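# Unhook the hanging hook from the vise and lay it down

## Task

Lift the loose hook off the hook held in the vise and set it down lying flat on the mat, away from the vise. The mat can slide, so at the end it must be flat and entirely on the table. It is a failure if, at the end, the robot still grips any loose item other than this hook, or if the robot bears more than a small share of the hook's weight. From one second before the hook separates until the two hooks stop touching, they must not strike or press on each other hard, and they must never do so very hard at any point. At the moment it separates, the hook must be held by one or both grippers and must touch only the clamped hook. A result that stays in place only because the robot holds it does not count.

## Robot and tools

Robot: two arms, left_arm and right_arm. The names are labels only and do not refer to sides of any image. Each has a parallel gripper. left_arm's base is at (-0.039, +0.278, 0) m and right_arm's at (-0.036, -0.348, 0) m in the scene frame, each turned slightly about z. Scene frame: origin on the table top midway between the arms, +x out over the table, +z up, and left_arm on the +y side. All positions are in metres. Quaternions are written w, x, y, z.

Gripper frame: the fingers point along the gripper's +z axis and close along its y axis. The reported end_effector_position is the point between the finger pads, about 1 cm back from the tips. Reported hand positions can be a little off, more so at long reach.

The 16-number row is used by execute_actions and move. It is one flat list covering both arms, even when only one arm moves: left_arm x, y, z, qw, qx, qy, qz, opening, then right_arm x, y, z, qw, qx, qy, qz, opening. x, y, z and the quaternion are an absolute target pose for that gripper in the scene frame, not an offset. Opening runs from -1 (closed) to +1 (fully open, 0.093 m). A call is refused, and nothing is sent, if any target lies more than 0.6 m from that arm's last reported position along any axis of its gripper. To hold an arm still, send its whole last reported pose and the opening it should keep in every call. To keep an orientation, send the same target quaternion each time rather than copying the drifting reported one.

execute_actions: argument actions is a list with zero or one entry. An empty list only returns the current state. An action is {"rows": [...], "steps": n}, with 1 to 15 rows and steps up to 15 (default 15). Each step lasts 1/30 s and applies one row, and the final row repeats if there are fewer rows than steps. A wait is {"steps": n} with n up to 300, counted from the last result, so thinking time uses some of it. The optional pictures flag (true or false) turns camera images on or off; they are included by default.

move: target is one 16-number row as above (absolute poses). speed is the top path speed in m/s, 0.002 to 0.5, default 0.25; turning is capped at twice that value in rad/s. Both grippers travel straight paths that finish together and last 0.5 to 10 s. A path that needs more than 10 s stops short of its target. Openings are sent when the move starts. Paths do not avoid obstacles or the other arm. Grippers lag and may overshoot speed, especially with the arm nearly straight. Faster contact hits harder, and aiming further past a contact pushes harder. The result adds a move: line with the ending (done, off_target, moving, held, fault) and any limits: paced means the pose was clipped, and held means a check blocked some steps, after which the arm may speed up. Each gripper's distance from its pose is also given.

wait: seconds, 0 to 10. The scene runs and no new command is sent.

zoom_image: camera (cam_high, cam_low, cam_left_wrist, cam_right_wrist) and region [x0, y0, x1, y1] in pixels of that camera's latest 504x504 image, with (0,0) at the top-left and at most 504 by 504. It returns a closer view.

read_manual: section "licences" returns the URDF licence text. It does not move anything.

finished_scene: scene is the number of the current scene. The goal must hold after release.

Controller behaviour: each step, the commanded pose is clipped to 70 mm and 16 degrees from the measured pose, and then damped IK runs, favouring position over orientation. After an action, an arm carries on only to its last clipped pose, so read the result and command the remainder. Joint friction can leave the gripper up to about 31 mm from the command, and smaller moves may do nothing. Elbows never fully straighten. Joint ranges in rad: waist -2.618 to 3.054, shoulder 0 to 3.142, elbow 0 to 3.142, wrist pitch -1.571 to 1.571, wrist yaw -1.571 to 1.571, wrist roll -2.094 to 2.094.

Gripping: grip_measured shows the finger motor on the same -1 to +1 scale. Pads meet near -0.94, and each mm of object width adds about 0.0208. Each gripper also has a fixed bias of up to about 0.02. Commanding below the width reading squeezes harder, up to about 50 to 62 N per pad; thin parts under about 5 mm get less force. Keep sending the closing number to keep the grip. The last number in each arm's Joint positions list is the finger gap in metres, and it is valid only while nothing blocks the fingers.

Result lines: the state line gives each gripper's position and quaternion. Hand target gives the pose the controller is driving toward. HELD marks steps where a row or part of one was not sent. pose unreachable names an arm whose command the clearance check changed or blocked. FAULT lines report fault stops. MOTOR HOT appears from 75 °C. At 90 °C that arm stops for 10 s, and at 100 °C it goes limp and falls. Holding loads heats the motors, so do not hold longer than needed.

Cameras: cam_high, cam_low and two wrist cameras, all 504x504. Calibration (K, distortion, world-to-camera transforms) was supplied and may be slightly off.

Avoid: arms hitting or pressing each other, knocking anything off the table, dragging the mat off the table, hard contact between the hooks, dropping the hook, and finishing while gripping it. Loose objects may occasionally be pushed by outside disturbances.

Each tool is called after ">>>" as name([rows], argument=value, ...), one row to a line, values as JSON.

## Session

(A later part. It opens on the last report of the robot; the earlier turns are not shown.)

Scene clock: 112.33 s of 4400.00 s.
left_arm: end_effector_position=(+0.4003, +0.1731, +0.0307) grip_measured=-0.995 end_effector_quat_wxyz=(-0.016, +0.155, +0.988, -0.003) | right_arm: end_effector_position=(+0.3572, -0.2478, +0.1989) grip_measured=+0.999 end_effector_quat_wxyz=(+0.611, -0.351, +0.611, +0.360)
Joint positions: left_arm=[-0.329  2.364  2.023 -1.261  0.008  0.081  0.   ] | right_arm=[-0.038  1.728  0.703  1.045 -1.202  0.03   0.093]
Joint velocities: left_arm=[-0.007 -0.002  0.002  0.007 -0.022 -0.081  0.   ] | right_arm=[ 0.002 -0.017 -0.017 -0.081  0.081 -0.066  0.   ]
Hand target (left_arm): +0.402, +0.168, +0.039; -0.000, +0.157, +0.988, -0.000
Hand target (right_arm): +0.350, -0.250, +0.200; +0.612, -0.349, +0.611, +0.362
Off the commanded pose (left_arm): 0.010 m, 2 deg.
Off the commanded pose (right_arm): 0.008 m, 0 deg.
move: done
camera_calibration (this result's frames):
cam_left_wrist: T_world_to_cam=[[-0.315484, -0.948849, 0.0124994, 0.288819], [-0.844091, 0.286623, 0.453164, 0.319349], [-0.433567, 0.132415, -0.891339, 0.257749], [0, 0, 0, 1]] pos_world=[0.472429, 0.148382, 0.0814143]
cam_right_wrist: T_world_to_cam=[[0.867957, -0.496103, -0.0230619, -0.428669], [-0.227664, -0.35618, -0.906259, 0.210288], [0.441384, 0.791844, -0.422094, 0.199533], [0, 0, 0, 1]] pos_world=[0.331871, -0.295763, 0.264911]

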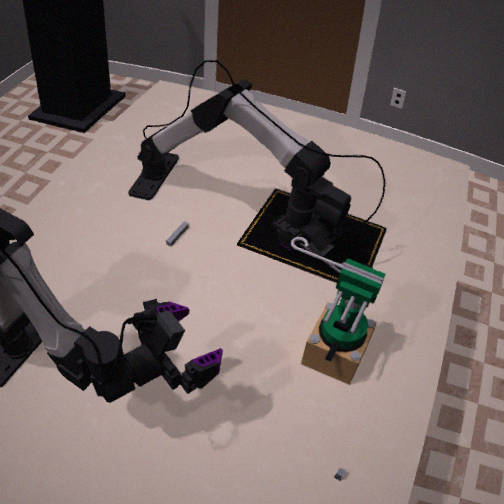

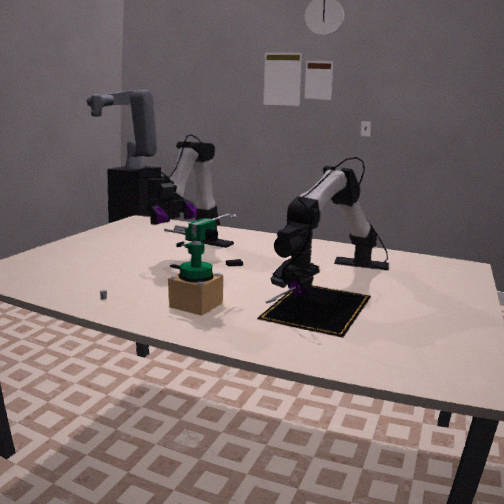

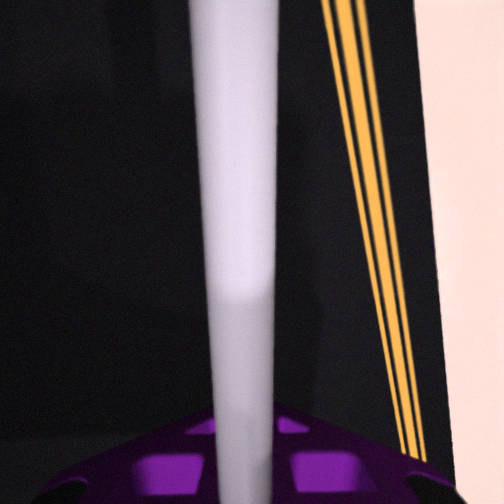

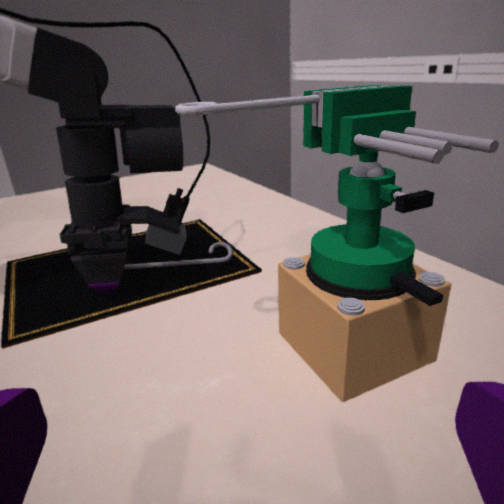

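>>> move(target=[0.41,0.225,0.035,0,0.155,0.988,0,-1, 0.35,-0.25,0.2,0.612,-0.349,0.611,0.362,1], speed=0.05)

>>> move(target=[0.41,0.225,0.018,0,0.155,0.988,0,-1, 0.35,-0.25,0.2,0.612,-0.349,0.611,0.362,1], speed=0.02)

Scene clock: 114.70 s of 4400.00 s.
left_arm: end_effector_position=(+0.4073, +0.2212, +0.0278) grip_measured=-0.995 end_effector_quat_wxyz=(-0.014, +0.153, +0.988, -0.001) | right_arm: end_effector_position=(+0.3572, -0.2478, +0.1989) grip_measured=+0.999 end_effector_quat_wxyz=(+0.611, -0.351, +0.611, +0.360)
Joint positions: left_arm=[-0.224  2.354  1.992 -1.238  0.002  0.181  0.   ] | right_arm=[-0.038  1.728  0.703  1.045 -1.202  0.03   0.093]
Joint velocities: left_arm=[-0.017  0.017 -0.012  0.037  0.037  0.007  0.   ] | right_arm=[-0.007  0.012  0.002  0.007 -0.022  0.007  0.   ]
Hand target (left_arm): +0.409, +0.225, +0.035; -0.001, +0.155, +0.988, +0.001
Hand target (right_arm): +0.350, -0.250, +0.200; +0.612, -0.349, +0.611, +0.362
Off the commanded pose (left_arm): 0.009 m, 2 deg.
Off the commanded pose (right_arm): 0.008 m, 0 deg.
move: done
camera_calibration (this result's frames):
cam_left_wrist: T_world_to_cam=[[-0.310579, -0.950502, 0.00931341, 0.335134], [-0.847527, 0.281342, 0.45005, 0.315485], [-0.430394, 0.131883, -0.892955, 0.250715], [0, 0, 0, 1]] pos_world=[0.479374, 0.196721, 0.0787719]
cam_right_wrist: T_world_to_cam=[[0.867957, -0.496103, -0.0230619, -0.428669], [-0.227664, -0.35618, -0.906259, 0.210288], [0.441384, 0.791844, -0.422094, 0.199533], [0, 0, 0, 1]] pos_world=[0.331871, -0.295763, 0.264911]

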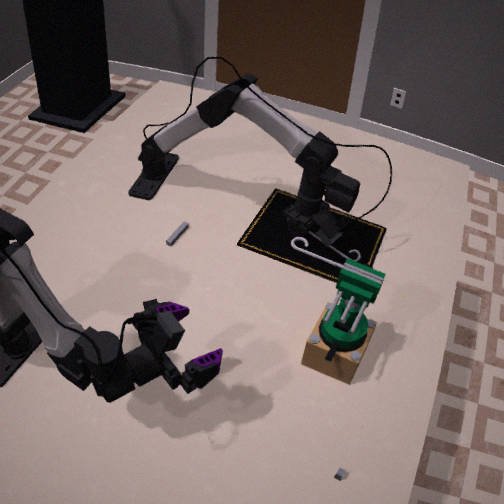

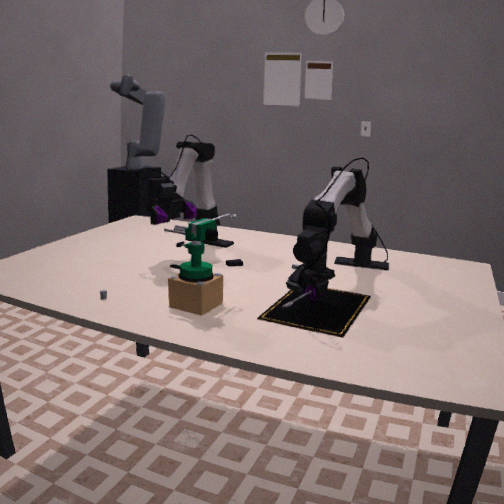

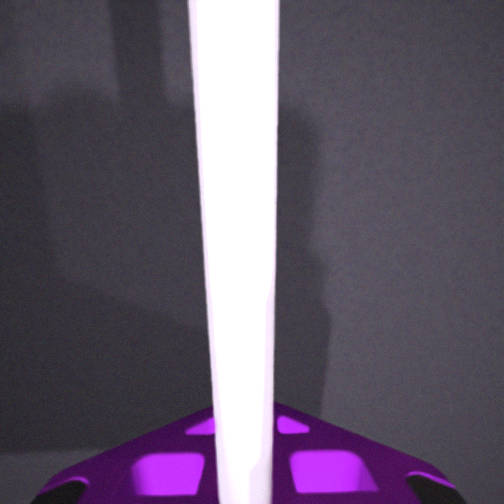

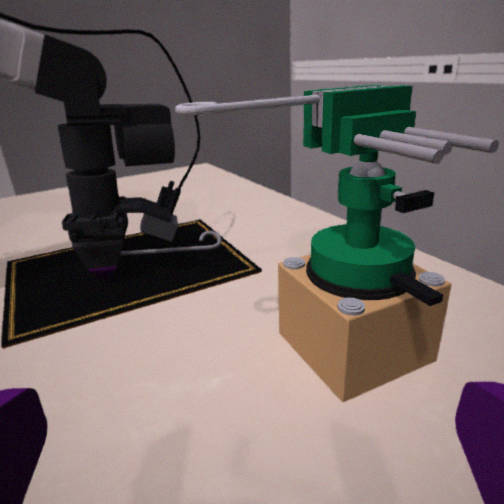

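Scene clock: 115.67 s of 4400.00 s.
left_arm: end_effector_position=(+0.4098, +0.2209, +0.0259) grip_measured=-0.995 end_effector_quat_wxyz=(-0.003, +0.154, +0.988, -0.001) | right_arm: end_effector_position=(+0.3571, -0.2477, +0.1989) grip_measured=+0.999 end_effector_quat_wxyz=(+0.611, -0.351, +0.611, +0.361)
Joint positions: left_arm=[-0.224  2.341  1.963 -1.199  0.002  0.183  0.   ] | right_arm=[-0.038  1.728  0.703  1.045 -1.202  0.03   0.093]
Joint velocities: left_arm=[ 0.007 -0.012  0.002  0.022  0.022  0.007  0.   ] | right_arm=[ 0.002 -0.012 -0.027 -0.022  0.037 -0.022  0.   ]
Hand target (left_arm): +0.410, +0.225, +0.018; -0.001, +0.155, +0.988, +0.000
Hand target (right_arm): +0.350, -0.250, +0.200; +0.612, -0.349, +0.611, +0.362
Off the commanded pose (left_arm): 0.009 m, 0 deg.
Off the commanded pose (right_arm): 0.008 m, 0 deg.
move: done
camera_calibration (this result's frames):
cam_left_wrist: T_world_to_cam=[[-0.31255, -0.949887, 0.00514334, 0.336393], [-0.856653, 0.284204, 0.430552, 0.322122], [-0.410437, 0.130163, -0.902551, 0.242498], [0, 0, 0, 1]] pos_world=[0.480617, 0.196423, 0.078446]
cam_right_wrist: T_world_to_cam=[[0.868146, -0.495772, -0.023059, -0.428591], [-0.227529, -0.356274, -0.906256, 0.210214], [0.441081, 0.792009, -0.422101, 0.199682], [0, 0, 0, 1]] pos_world=[0.331833, -0.29574, 0.26491]

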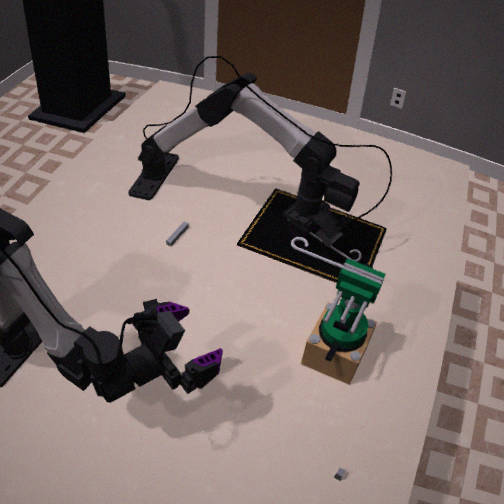

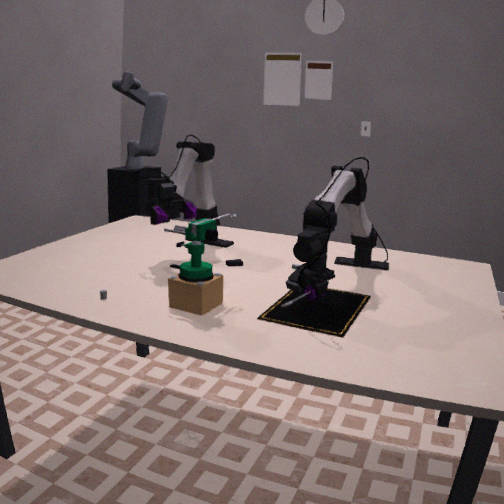

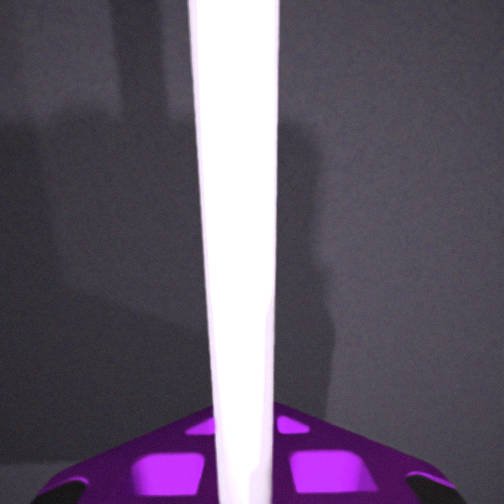

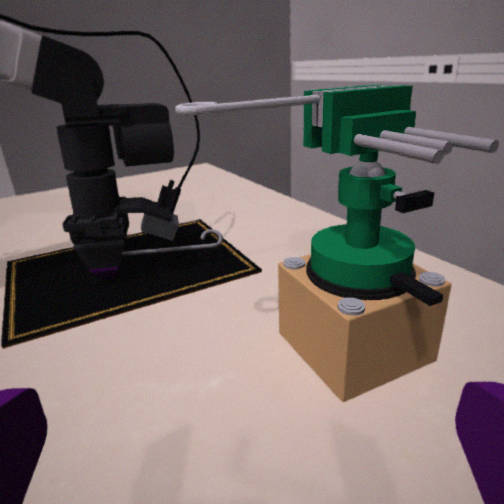

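Release and lift.

>>> move(target=[0.41,0.221,0.026,0,0.155,0.988,0,0.2, 0.35,-0.25,0.2,0.612,-0.349,0.611,0.362,1])

>>> move(target=[0.35,0.25,0.15,0,0.155,0.988,0,0.2, 0.35,-0.25,0.2,0.612,-0.349,0.611,0.362,1], speed=0.1)

Scene clock: 117.03 s of 4400.00 s.
left_arm: end_effector_position=(+0.4093, +0.2189, +0.0269) grip_measured=+0.198 end_effector_quat_wxyz=(-0.003, +0.154, +0.988, -0.006) | right_arm: end_effector_position=(+0.3571, -0.2477, +0.1989) grip_measured=+0.999 end_effector_quat_wxyz=(+0.611, -0.351, +0.611, +0.361)
Joint positions: left_arm=[-0.224  2.339  1.963 -1.201  0.012  0.183  0.055] | right_arm=[-0.038  1.728  0.703  1.045 -1.202  0.031  0.093]
Joint velocities: left_arm=[-0.007  0.022  0.002 -0.022 -0.037 -0.022 -0.001] | right_arm=[-0.002 -0.002 -0.027  0.007  0.051 -0.007 -0.   ]
Hand target (left_arm): +0.410, +0.221, +0.026; +0.000, +0.155, +0.988, +0.000
Hand target (right_arm): +0.350, -0.250, +0.200; +0.612, -0.349, +0.611, +0.362
Off the commanded pose (left_arm): 0.002 m, 1 deg.
Off the commanded pose (right_arm): 0.008 m, 0 deg.
move: done
camera_calibration (this result's frames):
cam_left_wrist: T_world_to_cam=[[-0.313572, -0.949444, 0.0151086, 0.334368], [-0.856112, 0.289558, 0.428051, 0.320575], [-0.410786, 0.12129, -0.903628, 0.245605], [0, 0, 0, 1]] pos_world=[0.480187, 0.194849, 0.0796616]
cam_right_wrist: T_world_to_cam=[[0.86814, -0.495765, -0.0234404, -0.428511], [-0.227828, -0.356104, -0.906247, 0.210361], [0.440939, 0.79209, -0.422098, 0.199753], [0, 0, 0, 1]] pos_world=[0.331855, -0.295753, 0.26491]

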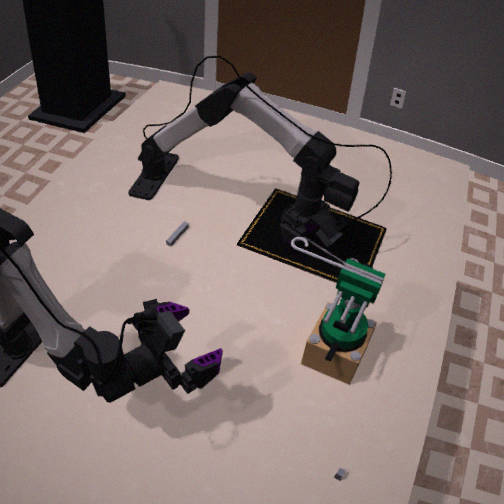

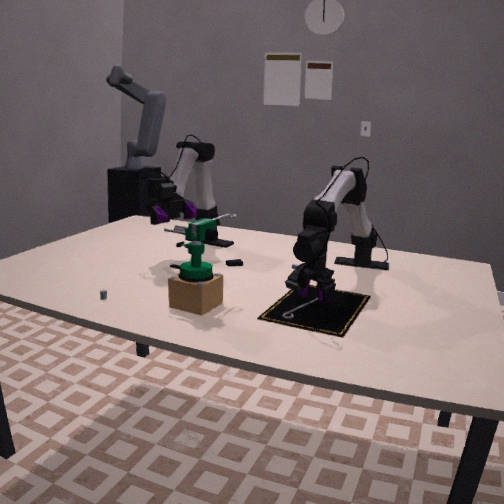

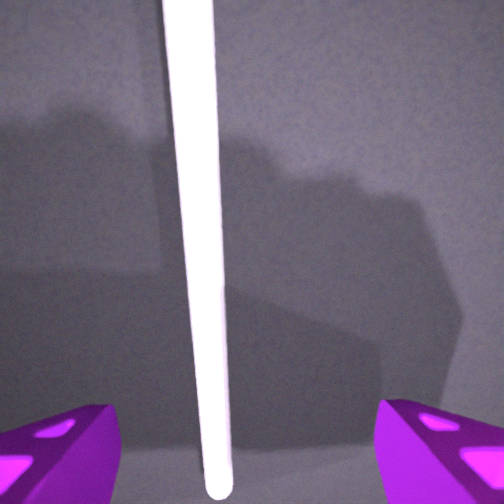

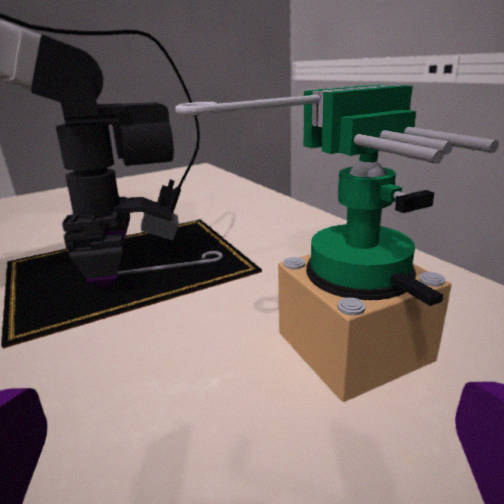

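Scene clock: 118.90 s of 4400.00 s.
left_arm: end_effector_position=(+0.3451, +0.2443, +0.1383) grip_measured=+0.198 end_effector_quat_wxyz=(-0.013, +0.156, +0.988, -0.003) | right_arm: end_effector_position=(+0.3571, -0.2477, +0.1989) grip_measured=+0.999 end_effector_quat_wxyz=(+0.611, -0.351, +0.611, +0.361)
Joint positions: left_arm=[-0.183  2.05   1.941 -1.488  0.005  0.227  0.055] | right_arm=[-0.038  1.728  0.703  1.045 -1.202  0.031  0.093]
Joint velocities: left_arm=[-0.002  0.002 -0.007  0.007  0.022  0.066 -0.001] | right_arm=[-0.007  0.017 -0.002  0.007  0.066 -0.022 -0.001]
Hand target (left_arm): +0.347, +0.250, +0.149; -0.001, +0.155, +0.988, +0.001
Hand target (right_arm): +0.350, -0.250, +0.200; +0.612, -0.349, +0.611, +0.362
Off the commanded pose (left_arm): 0.014 m, 2 deg.
Off the commanded pose (right_arm): 0.008 m, 0 deg.
move: off_target (left_arm)
camera_calibration (this result's frames):
cam_left_wrist: T_world_to_cam=[[-0.315934, -0.948691, 0.0131059, 0.337578], [-0.846646, 0.288132, 0.447405, 0.20499], [-0.428225, 0.130254, -0.894235, 0.319364], [0, 0, 0, 1]] pos_world=[0.416966, 0.219595, 0.189449]
cam_right_wrist: T_world_to_cam=[[0.86814, -0.495765, -0.0234404, -0.428511], [-0.227828, -0.356104, -0.906247, 0.210361], [0.440939, 0.79209, -0.422098, 0.199753], [0, 0, 0, 1]] pos_world=[0.331855, -0.295753, 0.26491]

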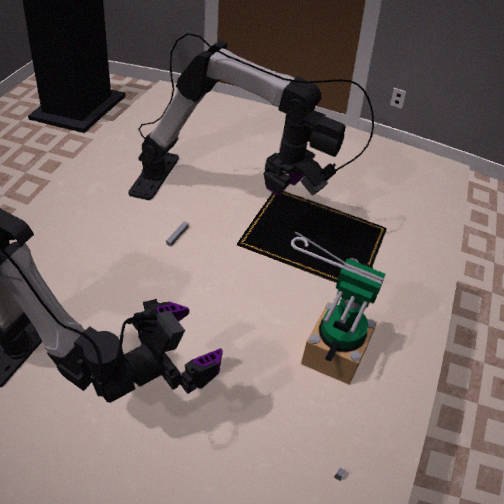

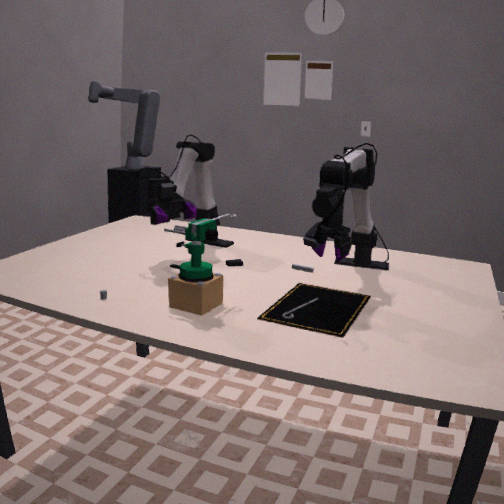

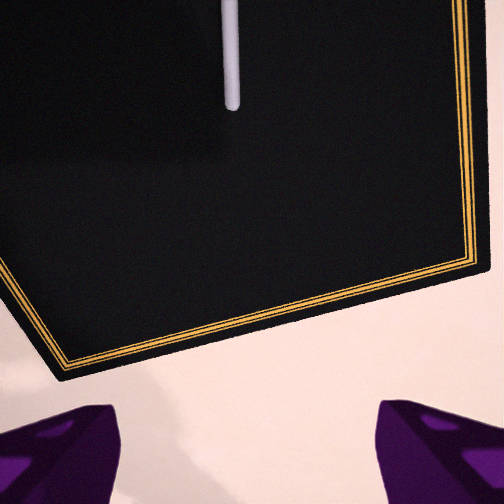

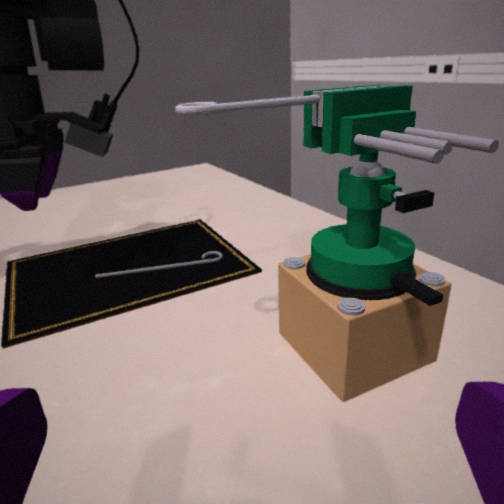

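>>> finished_scene(scene=1)

The scene is finished: the task was done.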